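## Task

Find the foam block in the storeroom whose lot number, shown on the shelf edge under it, is the smallest. Move that block onto the desk so it rests there unsupported by the robot. All other foam blocks must stay on their own shelves. The robot must not tip over or finish leaning.

## Robot and tools

ROBOT. A simulated Hello Robot Stretch 4 with a single arm: an omni-wheel base, a lift that slides up a mast, an arm that telescopes straight forward, a wrist with yaw, pitch and roll joints, and a two-finger gripper. It stands about 1.6 m tall; the base rim lies within 0.23 m of the base origin. Loose objects may occasionally be nudged by something outside the robot's control.

FRAMES. Base frame: origin on the floor below the base centre, x forward, y left, z up. hand_pose is reported in this frame and marks a point between the open fingertips; with all wrist joints at 0 its axes line up with the base frame. The printed hand position may be slightly wrong. The odometry frame is where the base frame was when the scene began. base_odometry integrates wheel rotation only, so slipping is counted as motion; its heading runs -3.142 to 3.142, left positive.

execute_actions. Argument "actions": a list holding one action, or empty (empty just returns state and pictures). Argument "cameras": list of names from head_camera, head_left_camera, head_right_camera, wrist_camera, all; omitted/null/["all"] gives every camera, [] gives none. An action contains "base", "joints" or both, optionally "pace" and "contact_limits"; or it contains only "end_of_arm": "enable_torque" (re-powers wrist or gripper motors that shut off; they then hold in place). All motions in one action begin at once and may finish at different times.
- base: exactly one key, each a relative move counted from the base position in the last reported state. translate_m: straight drive in metres, forward positive, -2 to 2. strafe_m: sideways drive in metres, left positive, -2 to 2. rotate_rad: turn in place in radians, counter-clockwise seen from above positive, -3.2 to 3.2.
- joints: a single object keyed by joint name, each an absolute target (not an offset). lift_m 0 to 1.2 (tolerance 0.004); arm_m extension 0 to 0.55 (0.004); wrist_yaw_rad -1.134 to 4.276 (0.02; 0 points ahead, positive left, 3.14 tucked back, above 3.4 the arm may block it); wrist_pitch_rad -1.117 to 4.259 (0.05; 0 level, 1.57 pointing down); wrist_roll_rad -1.117 to 4.259 (0.02; 0 keeps the fingers level, positive turns clockwise viewed from behind); gripper_m fingertip gap in metres -0.038 to 0.141 (0.004; negative means the tips squeeze each other).
- pace: "slow", "default", "fast" or "max"; base top speeds 0.1/0.3/0.4/0.6 m/s and 1/2/3/4 rad/s. With the lift above 0.2 these are reduced, down to 0.3 m/s and 1 rad/s at full height. Wrist speed does not change with pace.
- contact_limits: {"arm_m": value}, 0 (gentlest) to 0.75 (firmest), default 0.5; the arm halts when it pushes harder than this.
A joint target outside its range is clamped and reported; any other bad key or value rejects the whole call and nothing moves. A joint or base left out of an action may still be driving toward an earlier target without the status showing it. No action runs past 15 s. If a call reports a stop, any later execute_actions, wait or finished_scene calls in the same reply are skipped.

wait: "seconds" 0 to 10; commands nothing new and returns the same state and pictures.

zoom_image: "camera" (one of the four) and "region" [x0, y0, x1, y1] in pixels of that camera's newest full picture, origin top-left, at most 504 by 504. Use it to read lot numbers. Image sizes: head_camera 420x560 (looks ahead and down from the mast top; turn the base to look around), head_left_camera and head_right_camera 420x672 fisheyes looking more steeply down and showing base and arm, wrist_camera 616x392 looking along the fingers, fingertips near the bottom.

finished_scene: "scene" integer, the current scene number. Final; the result tells whether the goal was met and gives the next task. Only call it once the object rests on the desk on its own. Replying without a tool call ends everything.

RESULT LINES. base_status and joint_status: how each commanded motion ended. "done" (for the base, wheels turned the full amount even if slipping), "off_target" (stopped short, may still push), "contact_stop_at_<key>" (blocked by something; that part goes slack), "limit_stop_at_<name>", "time_out", "torque_fault". on_its_own: things not commanded by this call; "held at" gives a joint's held target. joint_positions: current joint values. lidar_m: 12 distances in metres from the base origin, 30-degree sectors starting straight ahead and going counter-clockwise (4th left, 7th behind, 10th right); "-" means nothing seen or closer than 0.25 m; sees roughly 0.15 m up to robot height, misses glass, thin legs and much behind. wrist_depth_mm: 7x7 grid of median depths, 100 to 2000 mm, row by row from top-left, "-" if unknown. turned_by_wheels vs turned_by_imu: a gap over about 0.1 rad means a bump or slip, and heading is off by roughly their difference. base_tilt: forward and right lean in degrees, with a fixed bias up to 1.5. motor_effort: percent of max per motor, positive toward larger joint values, peak in brackets; fixed bias and noise; for wheel_0..2 positive turns the base right. A level load raises wrist_pitch effort.

GRIPPING. Close to a gap smaller than the object; more squeeze pulls it toward the wrist, and opening pushes it out. Gap readings and "done" do not confirm a grasp; a firm grip at commands of 0 or more shows as a gripper effort change. Fingertips pressed on a surface can snag; lift to free them.

CAUTIONS. Tilting past 6 degrees triggers limit_stop_at_tilt and disables lift, arm and wheels. Avoid driving or turning with over 1 kg held and arm_m above 0.2, especially at fast paces; avoid steady pushes or pulls with a raised gripper. Wrist motors shut off (torque_fault) when overloaded, e.g. pressed by base or arm motion or holding over about 2 kg level; send enable_torque. limit_stop_at_own_body can occur with pitch below -0.2 and roll below -0.4 or above 4. To unfold at the start, send lift_m 0.4 with wrist_yaw_rad 0. Avoid drops, slams, hard hits and knocking other items off shelves. The robot keeps its last command while you think, and fewer, quicker motions are better.

Each tool is called after "Request:" as name([rows], argument=value, ...), one row to a line, values as JSON.

## Session

I'll start by checking the current state and images.

Request:
execute_actions(actions=[])

Scene clock: 0.00 s.
base_odometry: x=+0.000 y=+0.000 heading=+0.000 (m, m, rad; odometry frame)
turned_by_wheels: +0.000 (rad since the last result)
turned_by_imu: +0.000 (rad since the last result)
base_tilt: forward=+0.8 right=-0.2 (deg)
lidar_m: 2.03 0.83 0.66 0.65 0.71 1.09 2.22 2.02 0.81 0.78 0.86 2.01
base_status: not commanded
joint_positions: lift_m=+0.123 arm_m=+0.001 wrist_yaw_rad=+3.134 wrist_pitch_rad=+0.000 wrist_roll_rad=+0.015 gripper_m=+0.057
joint_status: not commanded
motor_effort: lift_m=+20 arm_m=-1 wrist_yaw_rad=-1 wrist_pitch_rad=-6 wrist_roll_rad=-1 gripper_m=-4 wheel_0=+0 wheel_1=+0 wheel_2=+0 (%)
hand_pose: x=-0.1158 y=+0.0895 z=+0.3012 quat_wxyz=(+0.004, +0.000, +0.008, +1.000) (m; base frame)
wrist_depth_mm: - 135 268 - - 1708 1060 / - 114 141 - - 1756 1078 / - 121 155 - - 1808 1078 / 140 139 - - - 1808 1078 / 1430 1921 1921 1863 1756 1499 1098 / 231 1042 202 1042 216 991 946 / 227 283 539 - 750 683 699
pictures: head_camera, head_left_camera, head_right_camera, wrist_camera
Images, in order (width x height): head_camera 420x560, head_left_camera 420x672, head_right_camera 420x672, wrist_camera 616x392.

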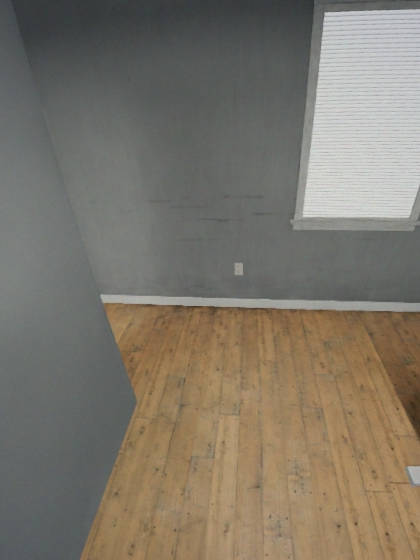

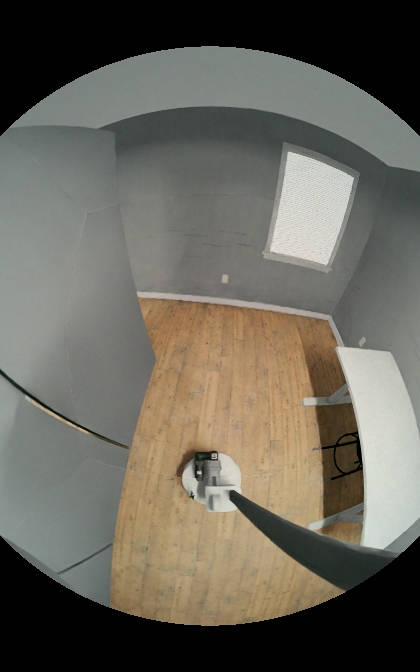

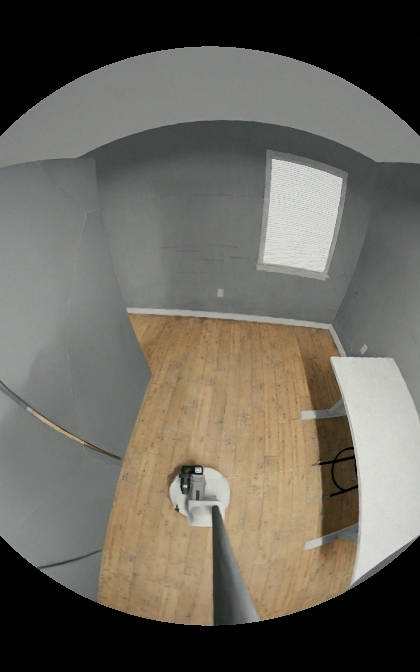

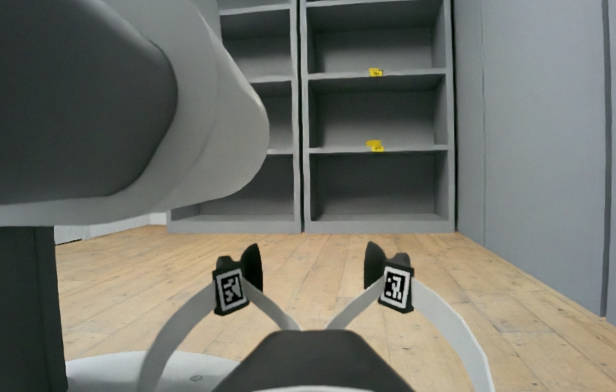

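Request:
zoom_image(camera="wrist_camera", region=[200, 0, 500, 240])

Request:
zoom_image(camera="head_left_camera", region=[0, 250, 420, 640])

Region (200, 0, 500, 240) of wrist_camera's 616x392 image, scaled by 1.680; it fills the top 403 rows of this view, and the rest is white.

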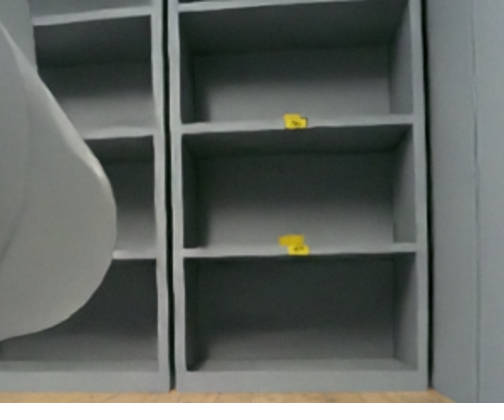

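Region (0, 250, 420, 640) of head_left_camera's 420x672 image, scaled by 1.200, with more detail than that image has; it fills the top 468 rows of this view, and the rest is white.

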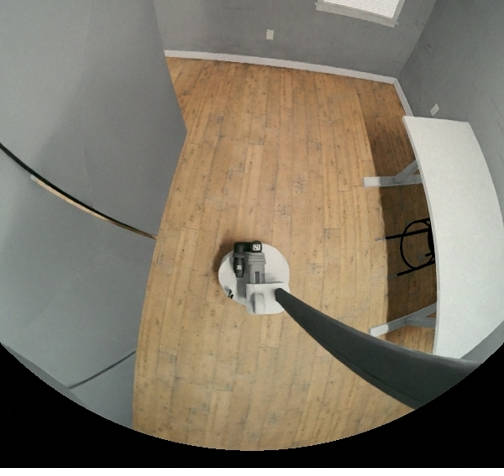

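Request:
execute_actions([
  {"base": {"rotate_rad": 3.14}, "pace": "fast"},
])

Scene clock: 8.33 s.
base_odometry: x=+0.000 y=+0.000 heading=+3.140 (m, m, rad; odometry frame)
turned_by_wheels: +3.140 (rad since the last result)
turned_by_imu: +3.149 (rad since the last result)
base_tilt: forward=+0.8 right=-0.2 (deg)
lidar_m: 2.20 2.00 0.80 0.79 0.84 2.03 2.03 0.88 0.65 0.65 0.69 1.07
base_status: done
joint_positions: lift_m=+0.123 arm_m=+0.001 wrist_yaw_rad=+3.134 wrist_pitch_rad=+0.000 wrist_roll_rad=+0.015 gripper_m=+0.057
joint_status: not commanded
motor_effort: lift_m=+20(20) arm_m=-1(1) wrist_yaw_rad=+0(0) wrist_pitch_rad=-6(7) wrist_roll_rad=-2(1) gripper_m=-1(1) wheel_0=-1(7) wheel_1=+0(9) wheel_2=+1(11) (%)
hand_pose: x=-0.1158 y=+0.0895 z=+0.3012 quat_wxyz=(+0.004, +0.000, +0.008, +1.000) (m; base frame)
wrist_depth_mm: - 135 268 - - - - / - 114 141 - - - 1983 / - 121 155 - - - - / 140 139 - - - - - / 960 1430 1921 1808 1708 1756 1661 / 231 1060 202 1042 216 976 960 / 228 285 539 - 741 683 691
pictures: head_camera, head_left_camera, head_right_camera, wrist_camera
Images, in order (width x height): head_camera 420x560, head_left_camera 420x672, head_right_camera 420x672, wrist_camera 616x392.

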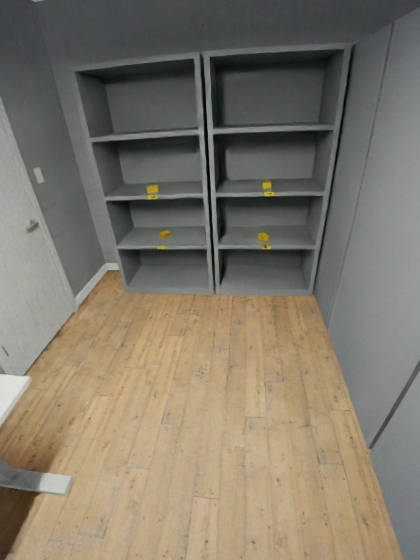

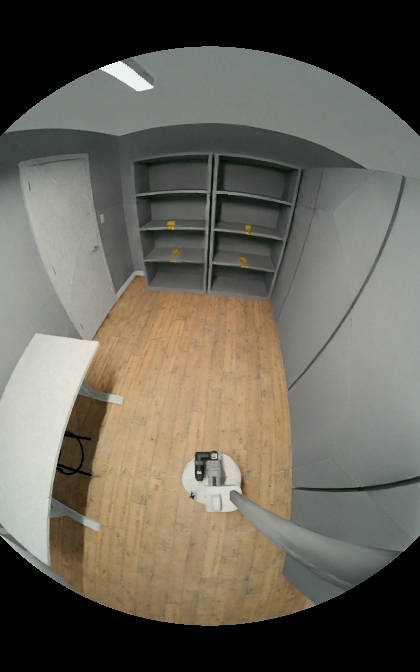

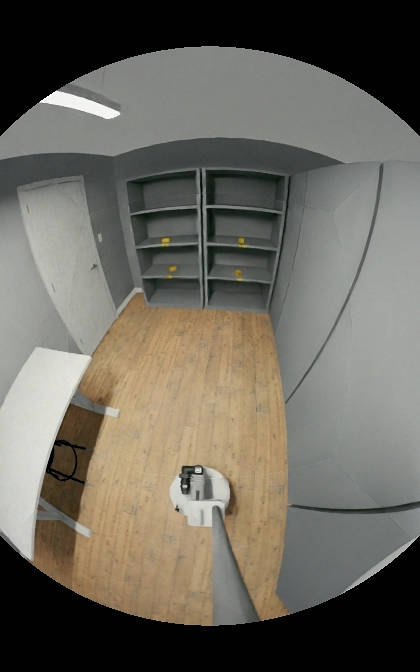

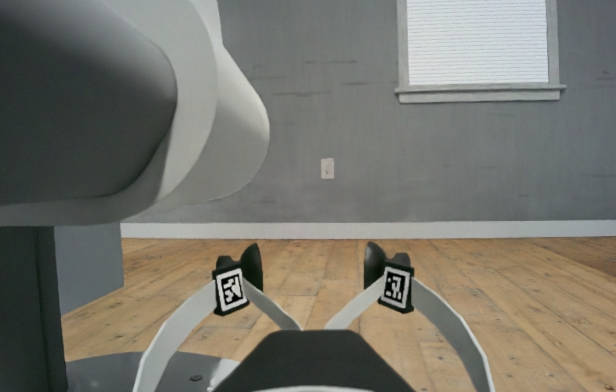

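Request:
zoom_image(camera="head_camera", region=[130, 170, 290, 260])

Region (130, 170, 290, 260) of head_camera's 420x560 image, scaled by 3.150, with more detail than that image has; it fills the top 284 rows of this view, and the rest is white.

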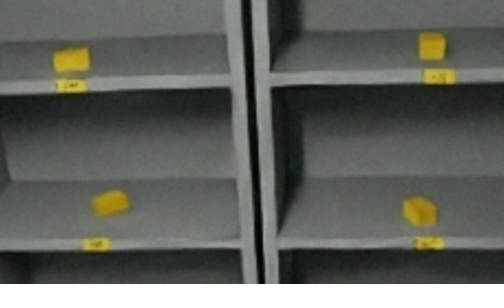

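Request:
zoom_image(camera="head_camera", region=[140, 180, 180, 255])

Request:
zoom_image(camera="head_camera", region=[250, 175, 290, 255])

Region (140, 180, 180, 255) of head_camera's 420x560 image, scaled by 6.720, with more detail than that image has; it fills the left 269 columns of this view, and the rest is white.

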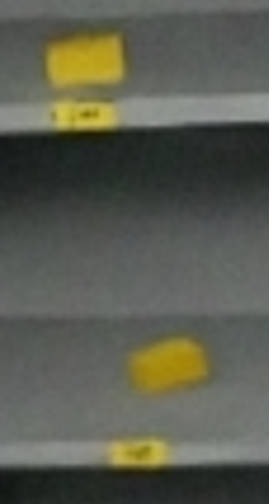

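Region (250, 175, 290, 255) of head_camera's 420x560 image, scaled by 6.300, with more detail than that image has.

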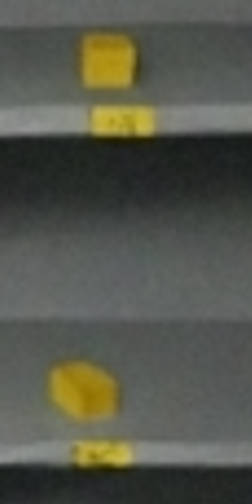

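Request:
execute_actions([
  {"base": {"translate_m": 1.25}, "joints": {"lift_m": 0.47, "wrist_yaw_rad": 0}, "pace": "fast"},
])

Scene clock: 26.40 s.
base_odometry: x=-1.250 y=+0.002 heading=+3.140 (m, m, rad; odometry frame)
turned_by_wheels: +0.000 (rad since the last result)
turned_by_imu: +0.002 (rad since the last result)
base_tilt: forward=+0.7 right=-0.2 (deg)
lidar_m: 0.97 1.05 1.43 1.42 0.90 1.10 2.32 1.05 0.81 0.79 0.86 0.98
base_status: done
joint_positions: lift_m=+0.470 arm_m=+0.001 wrist_yaw_rad=+0.000 wrist_pitch_rad=+0.000 wrist_roll_rad=+0.015 gripper_m=+0.057
joint_status: all done
motor_effort: lift_m=+22(26) arm_m=-2(1) wrist_yaw_rad=-1(4) wrist_pitch_rad=-8(9) wrist_roll_rad=-1(1) gripper_m=-3(5) wheel_0=-1(6) wheel_1=-1(6) wheel_2=+1(12) (%)
hand_pose: x=+0.4606 y=-0.0874 z=+0.6481 quat_wxyz=(+1.000, +0.008, +0.000, +0.000) (m; base frame)
wrist_depth_mm: 1281 1281 788 788 759 741 759 / 960 1008 931 854 1098 1078 1078 / 1336 1308 1281 1060 1205 1160 1118 / 1336 1366 1308 1042 1229 1160 1138 / 1025 1025 854 842 820 788 778 / 1336 1366 203 831 216 1160 1160 / 1229 1255 1281 - 1205 1182 1160
pictures: head_camera, head_left_camera, head_right_camera, wrist_camera
Images, in order (width x height): head_camera 420x560, head_left_camera 420x672, head_right_camera 420x672, wrist_camera 616x392.

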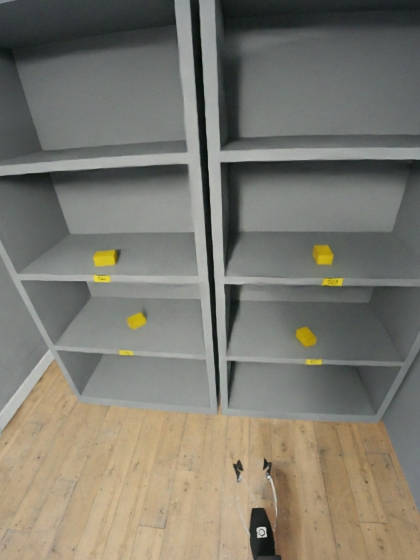

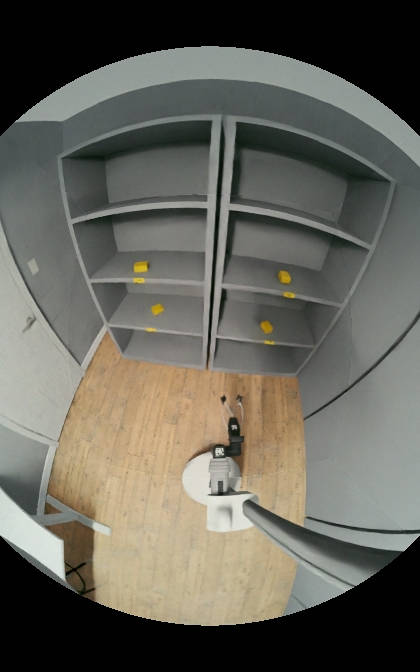

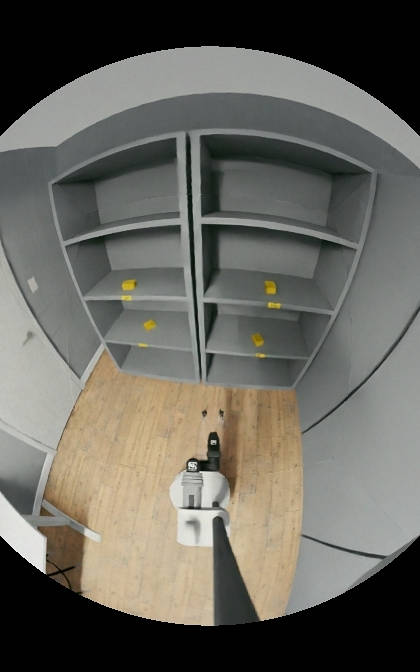

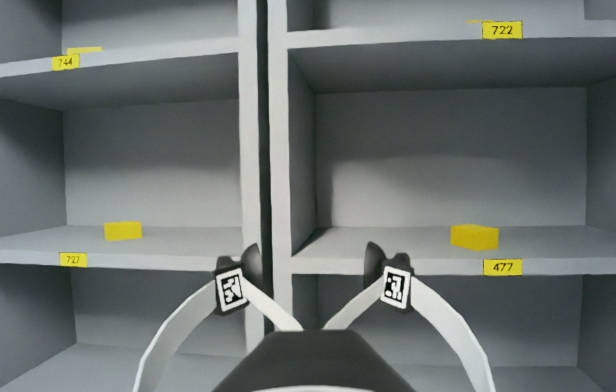

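Request:
zoom_image(camera="wrist_camera", region=[30, 0, 180, 290])

Request:
zoom_image(camera="wrist_camera", region=[420, 0, 570, 290])

Region (30, 0, 180, 290) of wrist_camera's 616x392 image, scaled by 1.738; it fills the left 261 columns of this view, and the rest is white.

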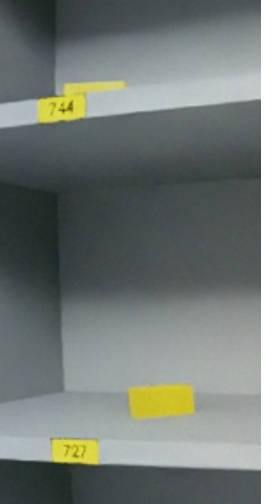

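Region (420, 0, 570, 290) of wrist_camera's 616x392 image, scaled by 1.738; it fills the left 261 columns of this view, and the rest is white.

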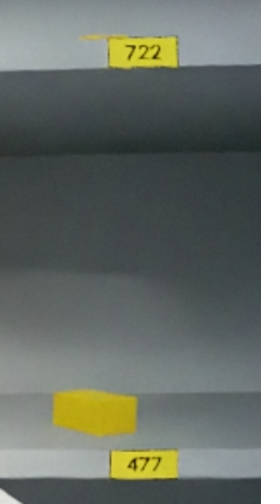

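Request:
execute_actions([
  {"base": {"translate_m": -2.0}, "joints": {"lift_m": 0.2, "wrist_yaw_rad": -1.1}, "pace": "max"},
])

Scene clock: 55.47 s.
base_odometry: x=+0.750 y=-0.002 heading=+3.140 (m, m, rad; odometry frame)
turned_by_wheels: +0.000 (rad since the last result)
turned_by_imu: -0.010 (rad since the last result)
base_tilt: forward=+0.7 right=-0.2 (deg)
lidar_m: 2.95 1.15 0.86 0.85 1.63 1.30 1.27 1.41 0.57 0.56 0.61 0.94
base_status: done
joint_positions: lift_m=+0.200 arm_m=+0.001 wrist_yaw_rad=-1.100 wrist_pitch_rad=+0.000 wrist_roll_rad=+0.015 gripper_m=+0.057
joint_status: all done
motor_effort: lift_m=+19(21) arm_m=-1(1) wrist_yaw_rad=-1(5) wrist_pitch_rad=-9(7) wrist_roll_rad=-1(2) gripper_m=-4(6) wheel_0=+2(6) wheel_1=+2(5) wheel_2=-1(13) (%)
hand_pose: x=+0.2251 y=-0.2968 z=+0.3783 quat_wxyz=(+0.853, +0.006, -0.004, -0.523) (m; base frame)
wrist_depth_mm: 1182 931 750 615 535 466 421 / 1205 931 750 621 539 473 427 / 1205 946 759 634 539 477 430 / 1255 960 759 640 544 477 433 / 1255 976 768 640 530 484 436 / 1182 1008 203 634 215 477 436 / 878 854 809 - 549 469 439
pictures: head_camera, head_left_camera, head_right_camera, wrist_camera
Images, in order (width x height): head_camera 420x560, head_left_camera 420x672, head_right_camera 420x672, wrist_camera 616x392.

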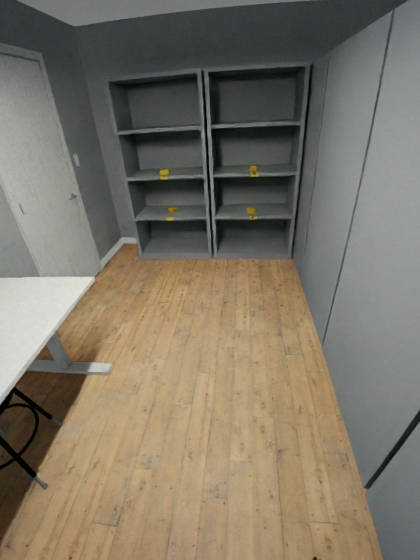

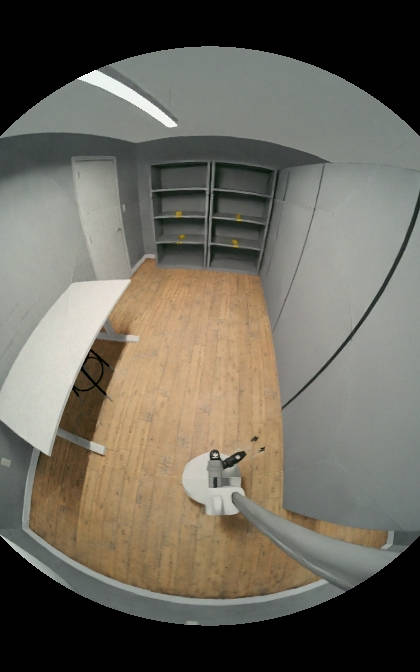

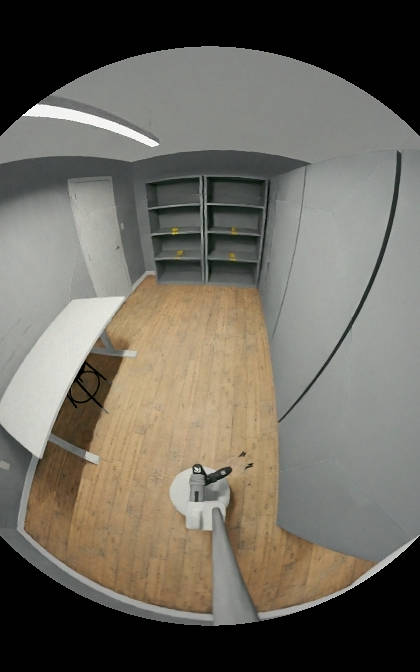

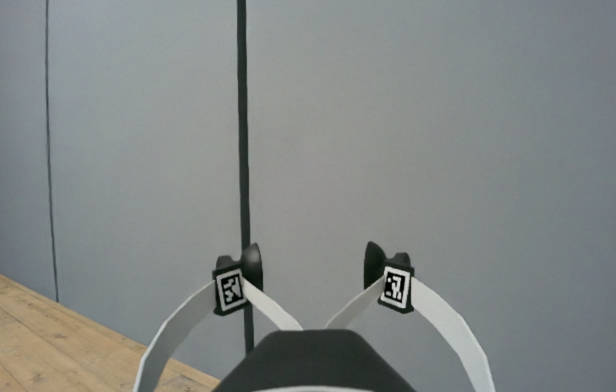

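Request:
execute_actions([
  {"base": {"translate_m": -0.82}, "pace": "max"},
])

Scene clock: 62.00 s.
base_odometry: x=+1.570 y=-0.003 heading=+3.140 (m, m, rad; odometry frame)
turned_by_wheels: +0.000 (rad since the last result)
turned_by_imu: -0.005 (rad since the last result)
base_tilt: forward=+0.7 right=-0.2 (deg)
lidar_m: 3.25 1.25 1.17 1.32 0.62 0.48 0.47 0.52 0.79 1.96 0.72 0.79
base_status: done
joint_positions: lift_m=+0.200 arm_m=+0.001 wrist_yaw_rad=-1.100 wrist_pitch_rad=+0.000 wrist_roll_rad=+0.015 gripper_m=+0.057
joint_status: not commanded
motor_effort: lift_m=+19(19) arm_m=-2(1) wrist_yaw_rad=-1(1) wrist_pitch_rad=-8(4) wrist_roll_rad=-2(2) gripper_m=-2(6) wheel_0=+0(7) wheel_1=+0(9) wheel_2=+0(14) (%)
hand_pose: x=+0.2251 y=-0.2968 z=+0.3783 quat_wxyz=(+0.853, +0.006, -0.004, -0.523) (m; base frame)
wrist_depth_mm: 976 768 615 691 1921 1708 1537 / 991 768 621 699 1983 1756 1576 / 1008 778 621 699 1921 1808 1576 / 1025 788 634 699 1983 1756 1618 / 1042 809 634 707 1618 1756 1576 / 1060 820 203 647 216 1182 1160 / 878 809 668 - 917 820 866
pictures: head_camera, head_left_camera, head_right_camera, wrist_camera
Images, in order (width x height): head_camera 420x560, head_left_camera 420x672, head_right_camera 420x672, wrist_camera 616x392.

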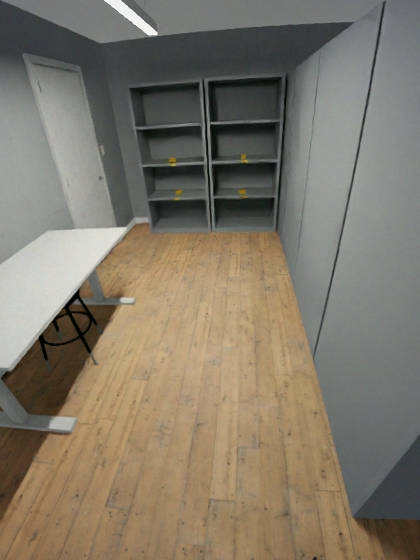

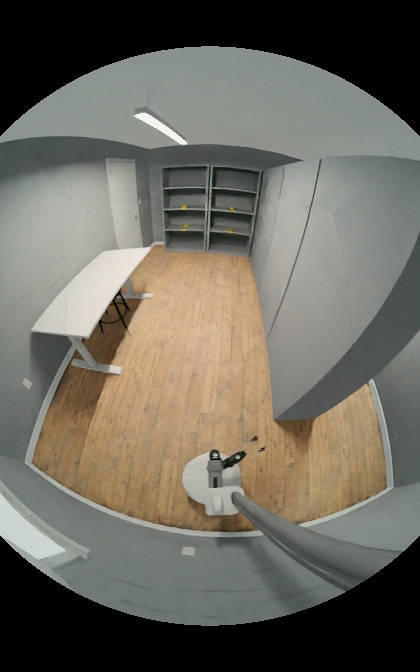

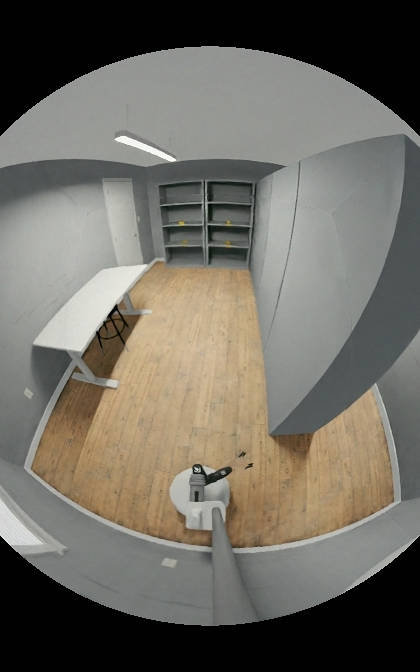

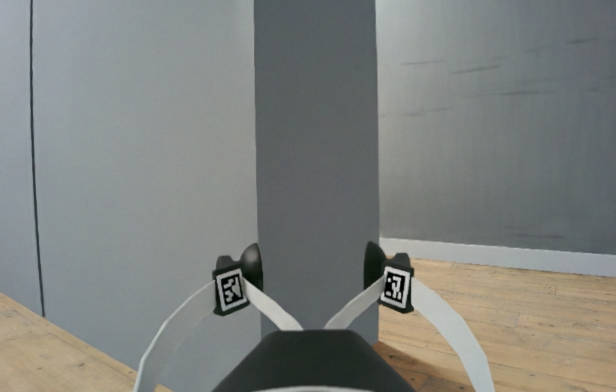

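Request:
execute_actions([
  {"base": {"strafe_m": -1.42}, "joints": {"lift_m": 0.47}, "pace": "max"},
])

Scene clock: 71.27 s.
base_odometry: x=+1.572 y=+1.417 heading=+3.140 (m, m, rad; odometry frame)
turned_by_wheels: +0.000 (rad since the last result)
turned_by_imu: -0.010 (rad since the last result)
base_tilt: forward=+0.7 right=-0.2 (deg)
lidar_m: 1.24 0.56 0.58 1.83 0.81 0.62 0.62 0.67 0.57 0.54 0.59 0.86
base_status: done
joint_positions: lift_m=+0.470 arm_m=+0.001 wrist_yaw_rad=-1.100 wrist_pitch_rad=+0.000 wrist_roll_rad=+0.015 gripper_m=+0.057
joint_status: all done
motor_effort: lift_m=+21(25) arm_m=-1(1) wrist_yaw_rad=-1(1) wrist_pitch_rad=-6(6) wrist_roll_rad=-2(2) gripper_m=+0(3) wheel_0=+0(11) wheel_1=+0(14) wheel_2=-1(1) (%)
hand_pose: x=+0.2250 y=-0.2968 z=+0.6482 quat_wxyz=(+0.852, +0.006, -0.004, -0.523) (m; base frame)
wrist_depth_mm: 1078 866 699 585 504 442 399 / 1118 878 699 585 512 449 402 / 1138 878 707 597 517 449 407 / 1138 891 715 603 521 455 410 / 1160 904 723 609 504 455 415 / 1205 917 203 597 216 449 415 / 1229 946 759 - 517 445 415
pictures: head_camera, head_left_camera, head_right_camera, wrist_camera
Images, in order (width x height): head_camera 420x560, head_left_camera 420x672, head_right_camera 420x672, wrist_camera 616x392.

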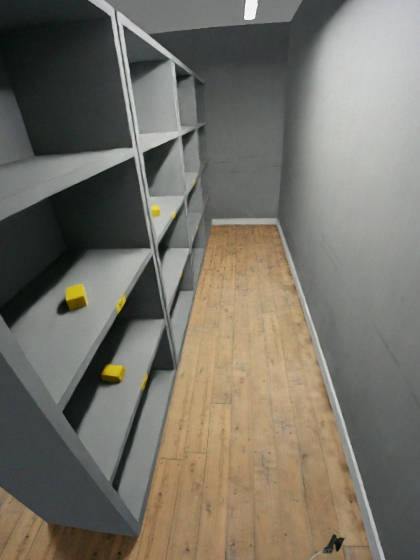

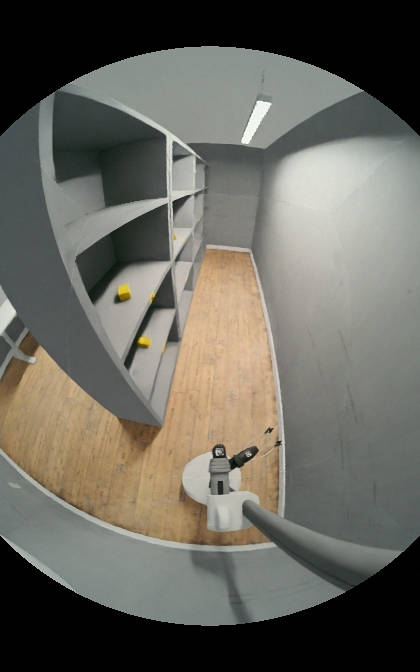

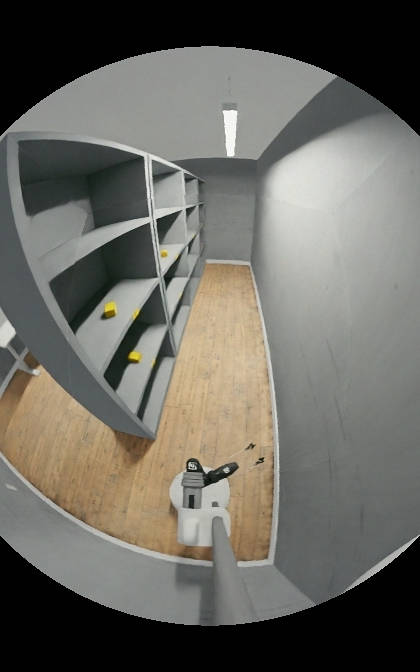

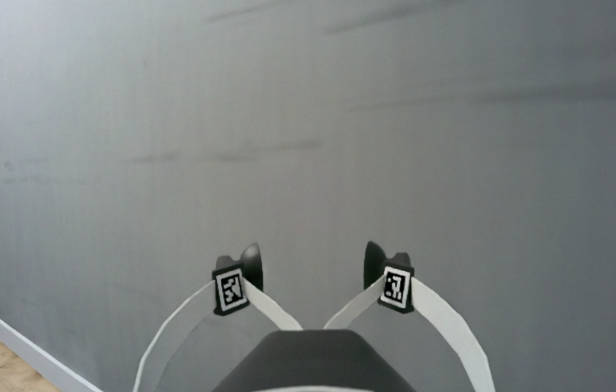

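Request:
zoom_image(camera="head_camera", region=[60, 150, 230, 410])

Region (60, 150, 230, 410) of head_camera's 420x560 image, scaled by 1.938, with more detail than that image has; it fills the left 330 columns of this view, and the rest is white.

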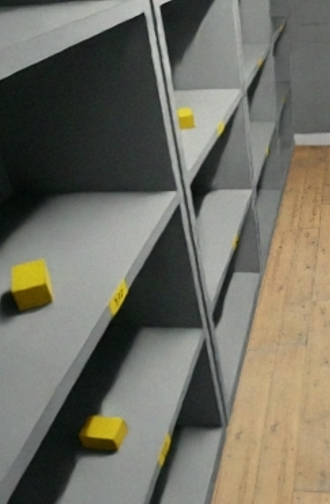

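Request:
zoom_image(camera="head_camera", region=[105, 285, 160, 400])

Request:
zoom_image(camera="head_camera", region=[145, 150, 225, 290])

Region (105, 285, 160, 400) of head_camera's 420x560 image, scaled by 4.383, with more detail than that image has; it fills the left 241 columns of this view, and the rest is white.

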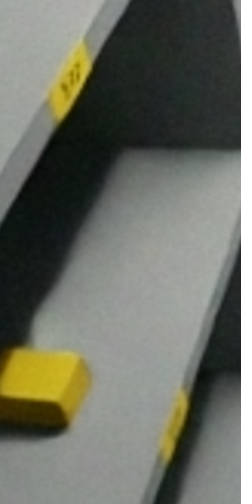

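Region (145, 150, 225, 290) of head_camera's 420x560 image, scaled by 3.600, with more detail than that image has; it fills the left 288 columns of this view, and the rest is white.

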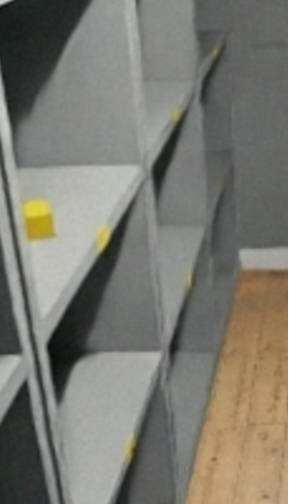

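Request:
execute_actions([
  {"base": {"rotate_rad": 1.47}, "pace": "fast"},
])

Request:
execute_actions([
  {"base": {"translate_m": -0.21}, "pace": "fast"},
])

Scene clock: 120.20 s.
base_odometry: x=+1.572 y=+1.417 heading=-1.673 (m, m, rad; odometry frame)
turned_by_wheels: +1.470 (rad since the last result)
turned_by_imu: +1.473 (rad since the last result)
base_tilt: forward=+0.7 right=-0.2 (deg)
lidar_m: 2.45 0.91 0.65 0.60 0.64 0.57 0.54 0.58 0.78 1.73 0.61 0.54
base_status: done
joint_positions: lift_m=+0.470 arm_m=+0.001 wrist_yaw_rad=-1.100 wrist_pitch_rad=+0.000 wrist_roll_rad=+0.015 gripper_m=+0.057
joint_status: not commanded
motor_effort: lift_m=+21(21) arm_m=-2(1) wrist_yaw_rad=-1(1) wrist_pitch_rad=-6(6) wrist_roll_rad=-2(2) gripper_m=-4(5) wheel_0=+0(6) wheel_1=-1(8) wheel_2=+0(9) (%)
hand_pose: x=+0.2251 y=-0.2968 z=+0.6482 quat_wxyz=(+0.853, +0.006, -0.004, -0.523) (m; base frame)
wrist_depth_mm: 496 421 647 768 1229 - - / 500 424 1042 1060 1229 - - / 508 427 1160 1308 1255 - - / 512 433 1182 1336 1255 - - / 521 439 436 854 1255 - - / 535 442 203 1281 215 1921 1921 / 544 452 1118 - 1308 1366 1397
pictures: head_camera, head_left_camera, head_right_camera, wrist_camera
Images, in order (width x height): head_camera 420x560, head_left_camera 420x672, head_right_camera 420x672, wrist_camera 616x392.

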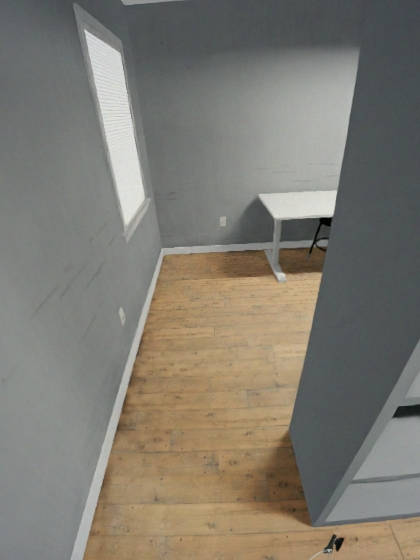

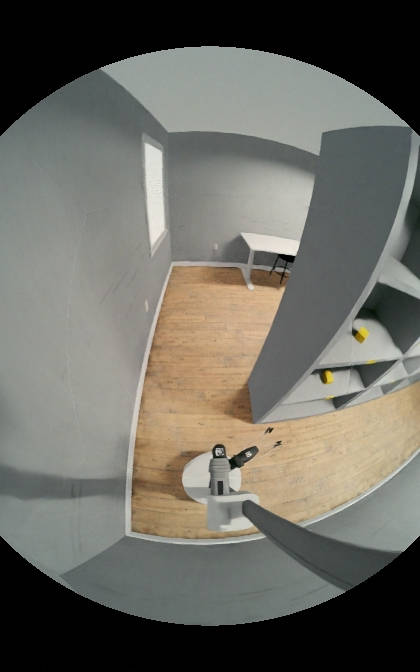

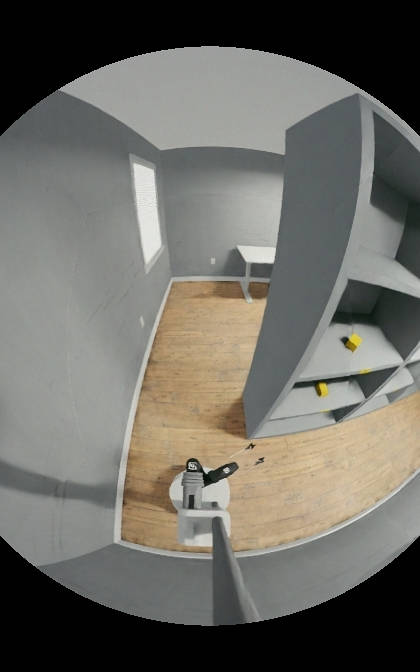

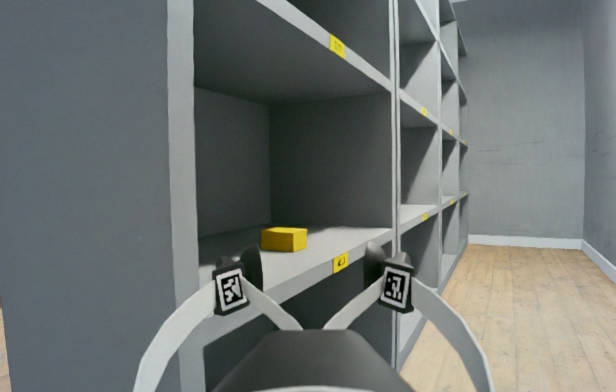

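Scene clock: 122.00 s.
base_odometry: x=+1.594 y=+1.626 heading=-1.673 (m, m, rad; odometry frame)
turned_by_wheels: +0.000 (rad since the last result)
turned_by_imu: -0.001 (rad since the last result)
base_tilt: forward=+0.7 right=-0.2 (deg)
lidar_m: 2.43 0.90 0.63 0.59 0.49 0.35 0.32 0.35 0.51 1.36 0.92 0.73
base_status: done
joint_positions: lift_m=+0.470 arm_m=+0.001 wrist_yaw_rad=-1.100 wrist_pitch_rad=+0.000 wrist_roll_rad=+0.015 gripper_m=+0.057
joint_status: not commanded
motor_effort: lift_m=+21(21) arm_m=-1(1) wrist_yaw_rad=-1(1) wrist_pitch_rad=-10(6) wrist_roll_rad=-2(2) gripper_m=-3(1) wheel_0=+1(6) wheel_1=-1(7) wheel_2=+0(10) (%)
hand_pose: x=+0.2251 y=-0.2968 z=+0.6482 quat_wxyz=(+0.853, +0.006, -0.004, -0.523) (m; base frame)
wrist_depth_mm: 517 661 1430 1336 - - - / 521 1008 1042 1308 - - - / 521 1138 1430 1366 - - - / 521 1138 1464 1366 - - - / 525 878 866 1336 - - - / 539 647 203 1336 216 1983 1921 / 549 1042 1336 - 1464 1366 1397
pictures: head_camera, head_left_camera, head_right_camera, wrist_camera
Images, in order (width x height): head_camera 420x560, head_left_camera 420x672, head_right_camera 420x672, wrist_camera 616x392.

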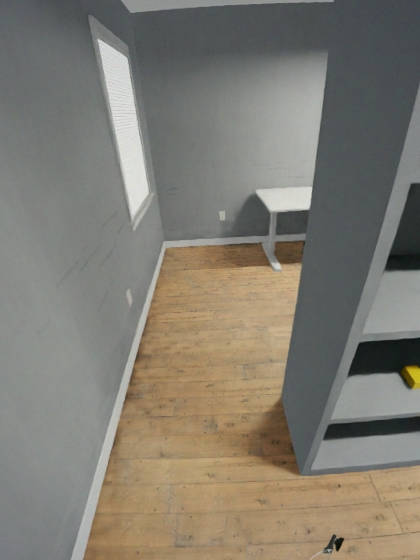

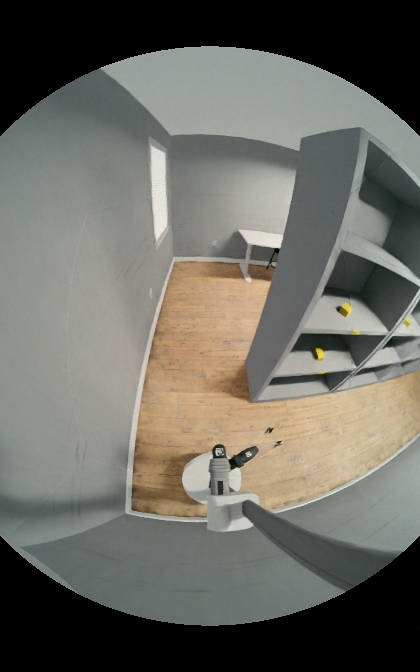

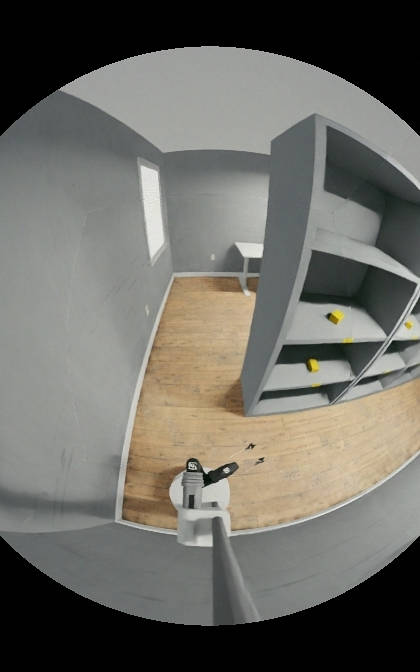

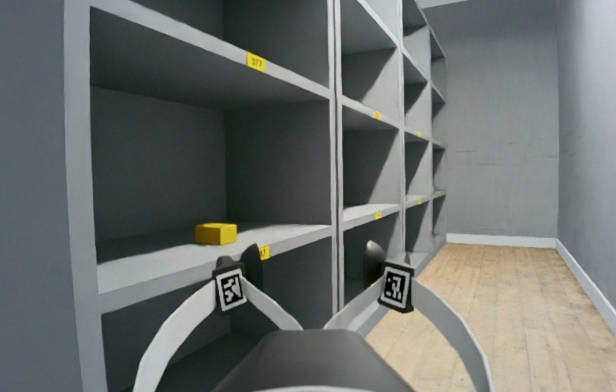

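Request:
zoom_image(camera="wrist_camera", region=[220, 30, 460, 280])

Request:
zoom_image(camera="head_right_camera", region=[290, 300, 420, 400])

Region (220, 30, 460, 280) of wrist_camera's 616x392 image, scaled by 2.016; it fills the left 484 columns of this view, and the rest is white.

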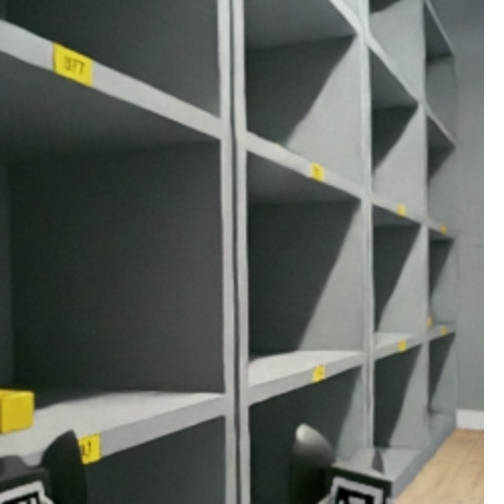

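Region (290, 300, 420, 400) of head_right_camera's 420x672 image, scaled by 3.877, with more detail than that image has; it fills the top 388 rows of this view, and the rest is white.

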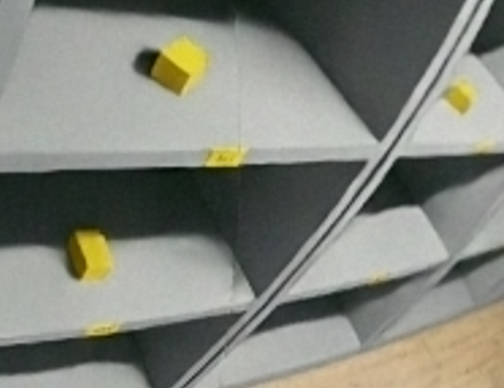

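Request:
execute_actions([
  {"base": {"strafe_m": -1.27}, "joints": {"lift_m": 0.36, "wrist_yaw_rad": -0.5, "gripper_m": 0.12}, "pace": "max"},
])

Scene clock: 150.43 s.
base_odometry: x=+0.330 y=+1.756 heading=-1.673 (m, m, rad; odometry frame)
turned_by_wheels: +0.000 (rad since the last result)
turned_by_imu: -0.008 (rad since the last result)
base_tilt: forward=+0.7 right=-0.2 (deg)
lidar_m: 0.62 0.66 0.91 1.43 0.47 0.33 0.32 0.34 0.47 1.26 0.93 0.67
base_status: done
joint_positions: lift_m=+0.360 arm_m=+0.001 wrist_yaw_rad=-0.500 wrist_pitch_rad=+0.000 wrist_roll_rad=+0.015 gripper_m=+0.120
joint_status: all done
motor_effort: lift_m=+20(22) arm_m=-1(1) wrist_yaw_rad=+0(7) wrist_pitch_rad=-10(8) wrist_roll_rad=-2(2) gripper_m=-1(0) wheel_0=-1(11) wheel_1=+1(11) wheel_2=+0(0) (%)
hand_pose: x=+0.3833 y=-0.2151 z=+0.5382 quat_wxyz=(+0.969, +0.007, -0.002, -0.247) (m; base frame)
wrist_depth_mm: 399 831 917 946 976 878 904 / 399 854 946 1060 1182 917 1205 / 410 854 946 1078 1182 931 1537 / 413 831 931 820 1042 878 904 / 415 442 508 1078 1182 904 1576 / 410 627 931 1060 1160 891 1205 / 418 866 960 - 1098 917 976
pictures: head_camera, head_left_camera, head_right_camera, wrist_camera
Images, in order (width x height): head_camera 420x560, head_left_camera 420x672, head_right_camera 420x672, wrist_camera 616x392.

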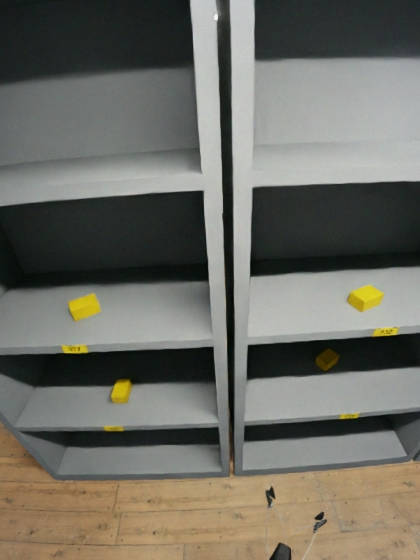

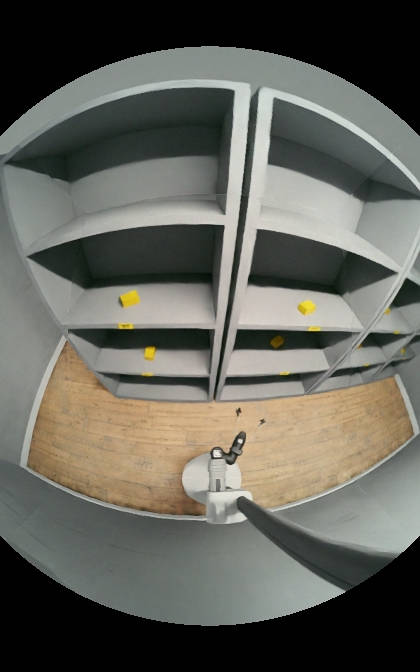

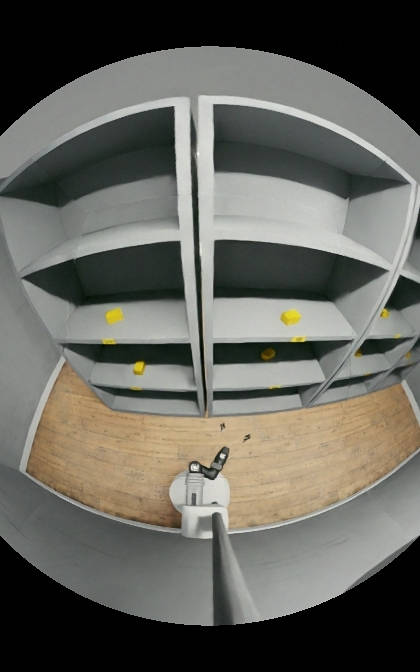

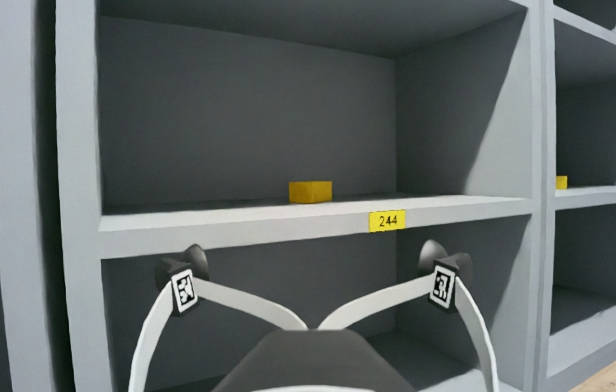

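Request:
zoom_image(camera="head_camera", region=[50, 335, 140, 440])

Request:
zoom_image(camera="head_camera", region=[325, 315, 415, 430])

Request:
zoom_image(camera="wrist_camera", region=[340, 190, 440, 250])

Region (50, 335, 140, 440) of head_camera's 420x560 image, scaled by 4.800, with more detail than that image has; it fills the left 432 columns of this view, and the rest is white.

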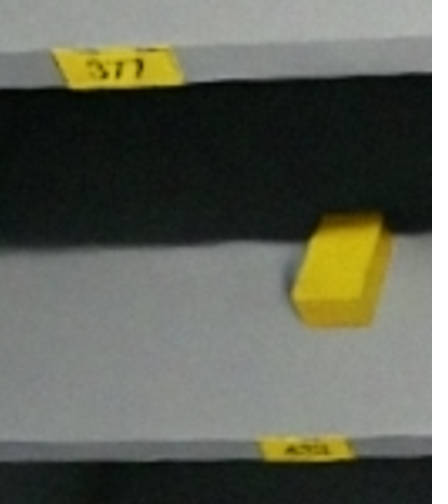

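Region (325, 315, 415, 430) of head_camera's 420x560 image, scaled by 4.383, with more detail than that image has; it fills the left 394 columns of this view, and the rest is white.

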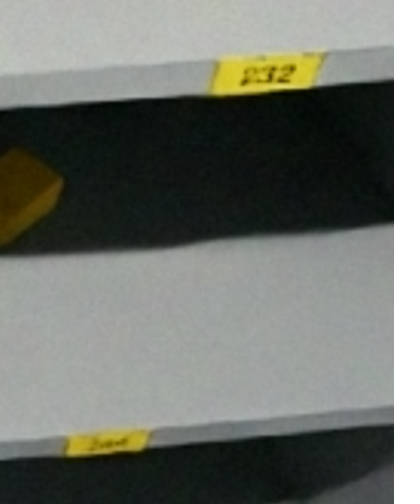

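Region (340, 190, 440, 250) of wrist_camera's 616x392 image, scaled by 5.040; it fills the top 302 rows of this view, and the rest is white.

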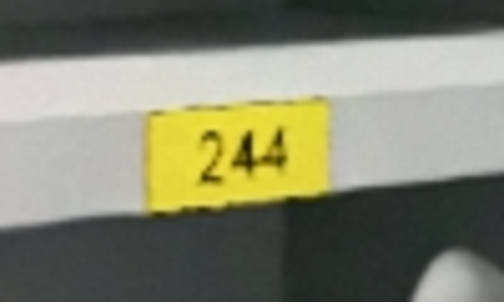

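Request:
zoom_image(camera="head_camera", region=[100, 420, 130, 436])

Request:
zoom_image(camera="head_camera", region=[366, 320, 406, 344])

Request:
zoom_image(camera="head_left_camera", region=[110, 315, 170, 385])

Region (100, 420, 130, 436) of head_camera's 420x560 image, scaled by 16.800, with more detail than that image has; it fills the top 269 rows of this view, and the rest is white.

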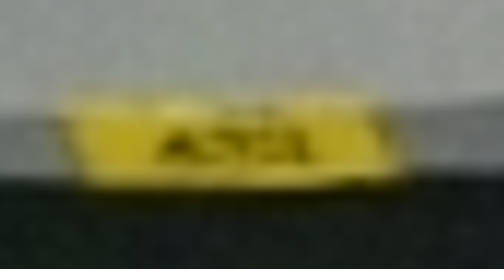

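Region (366, 320, 406, 344) of head_camera's 420x560 image, scaled by 12.600, with more detail than that image has; it fills the top 302 rows of this view, and the rest is white.

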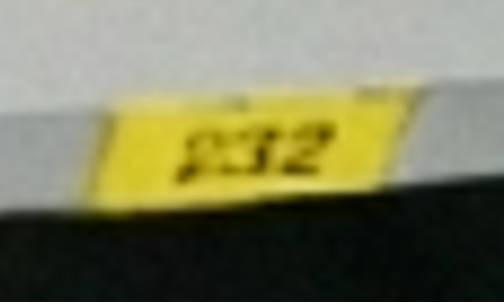

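Region (110, 315, 170, 385) of head_left_camera's 420x672 image, scaled by 7.200, with more detail than that image has; it fills the left 432 columns of this view, and the rest is white.

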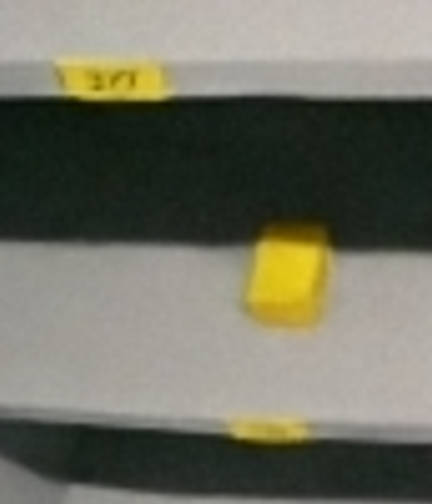

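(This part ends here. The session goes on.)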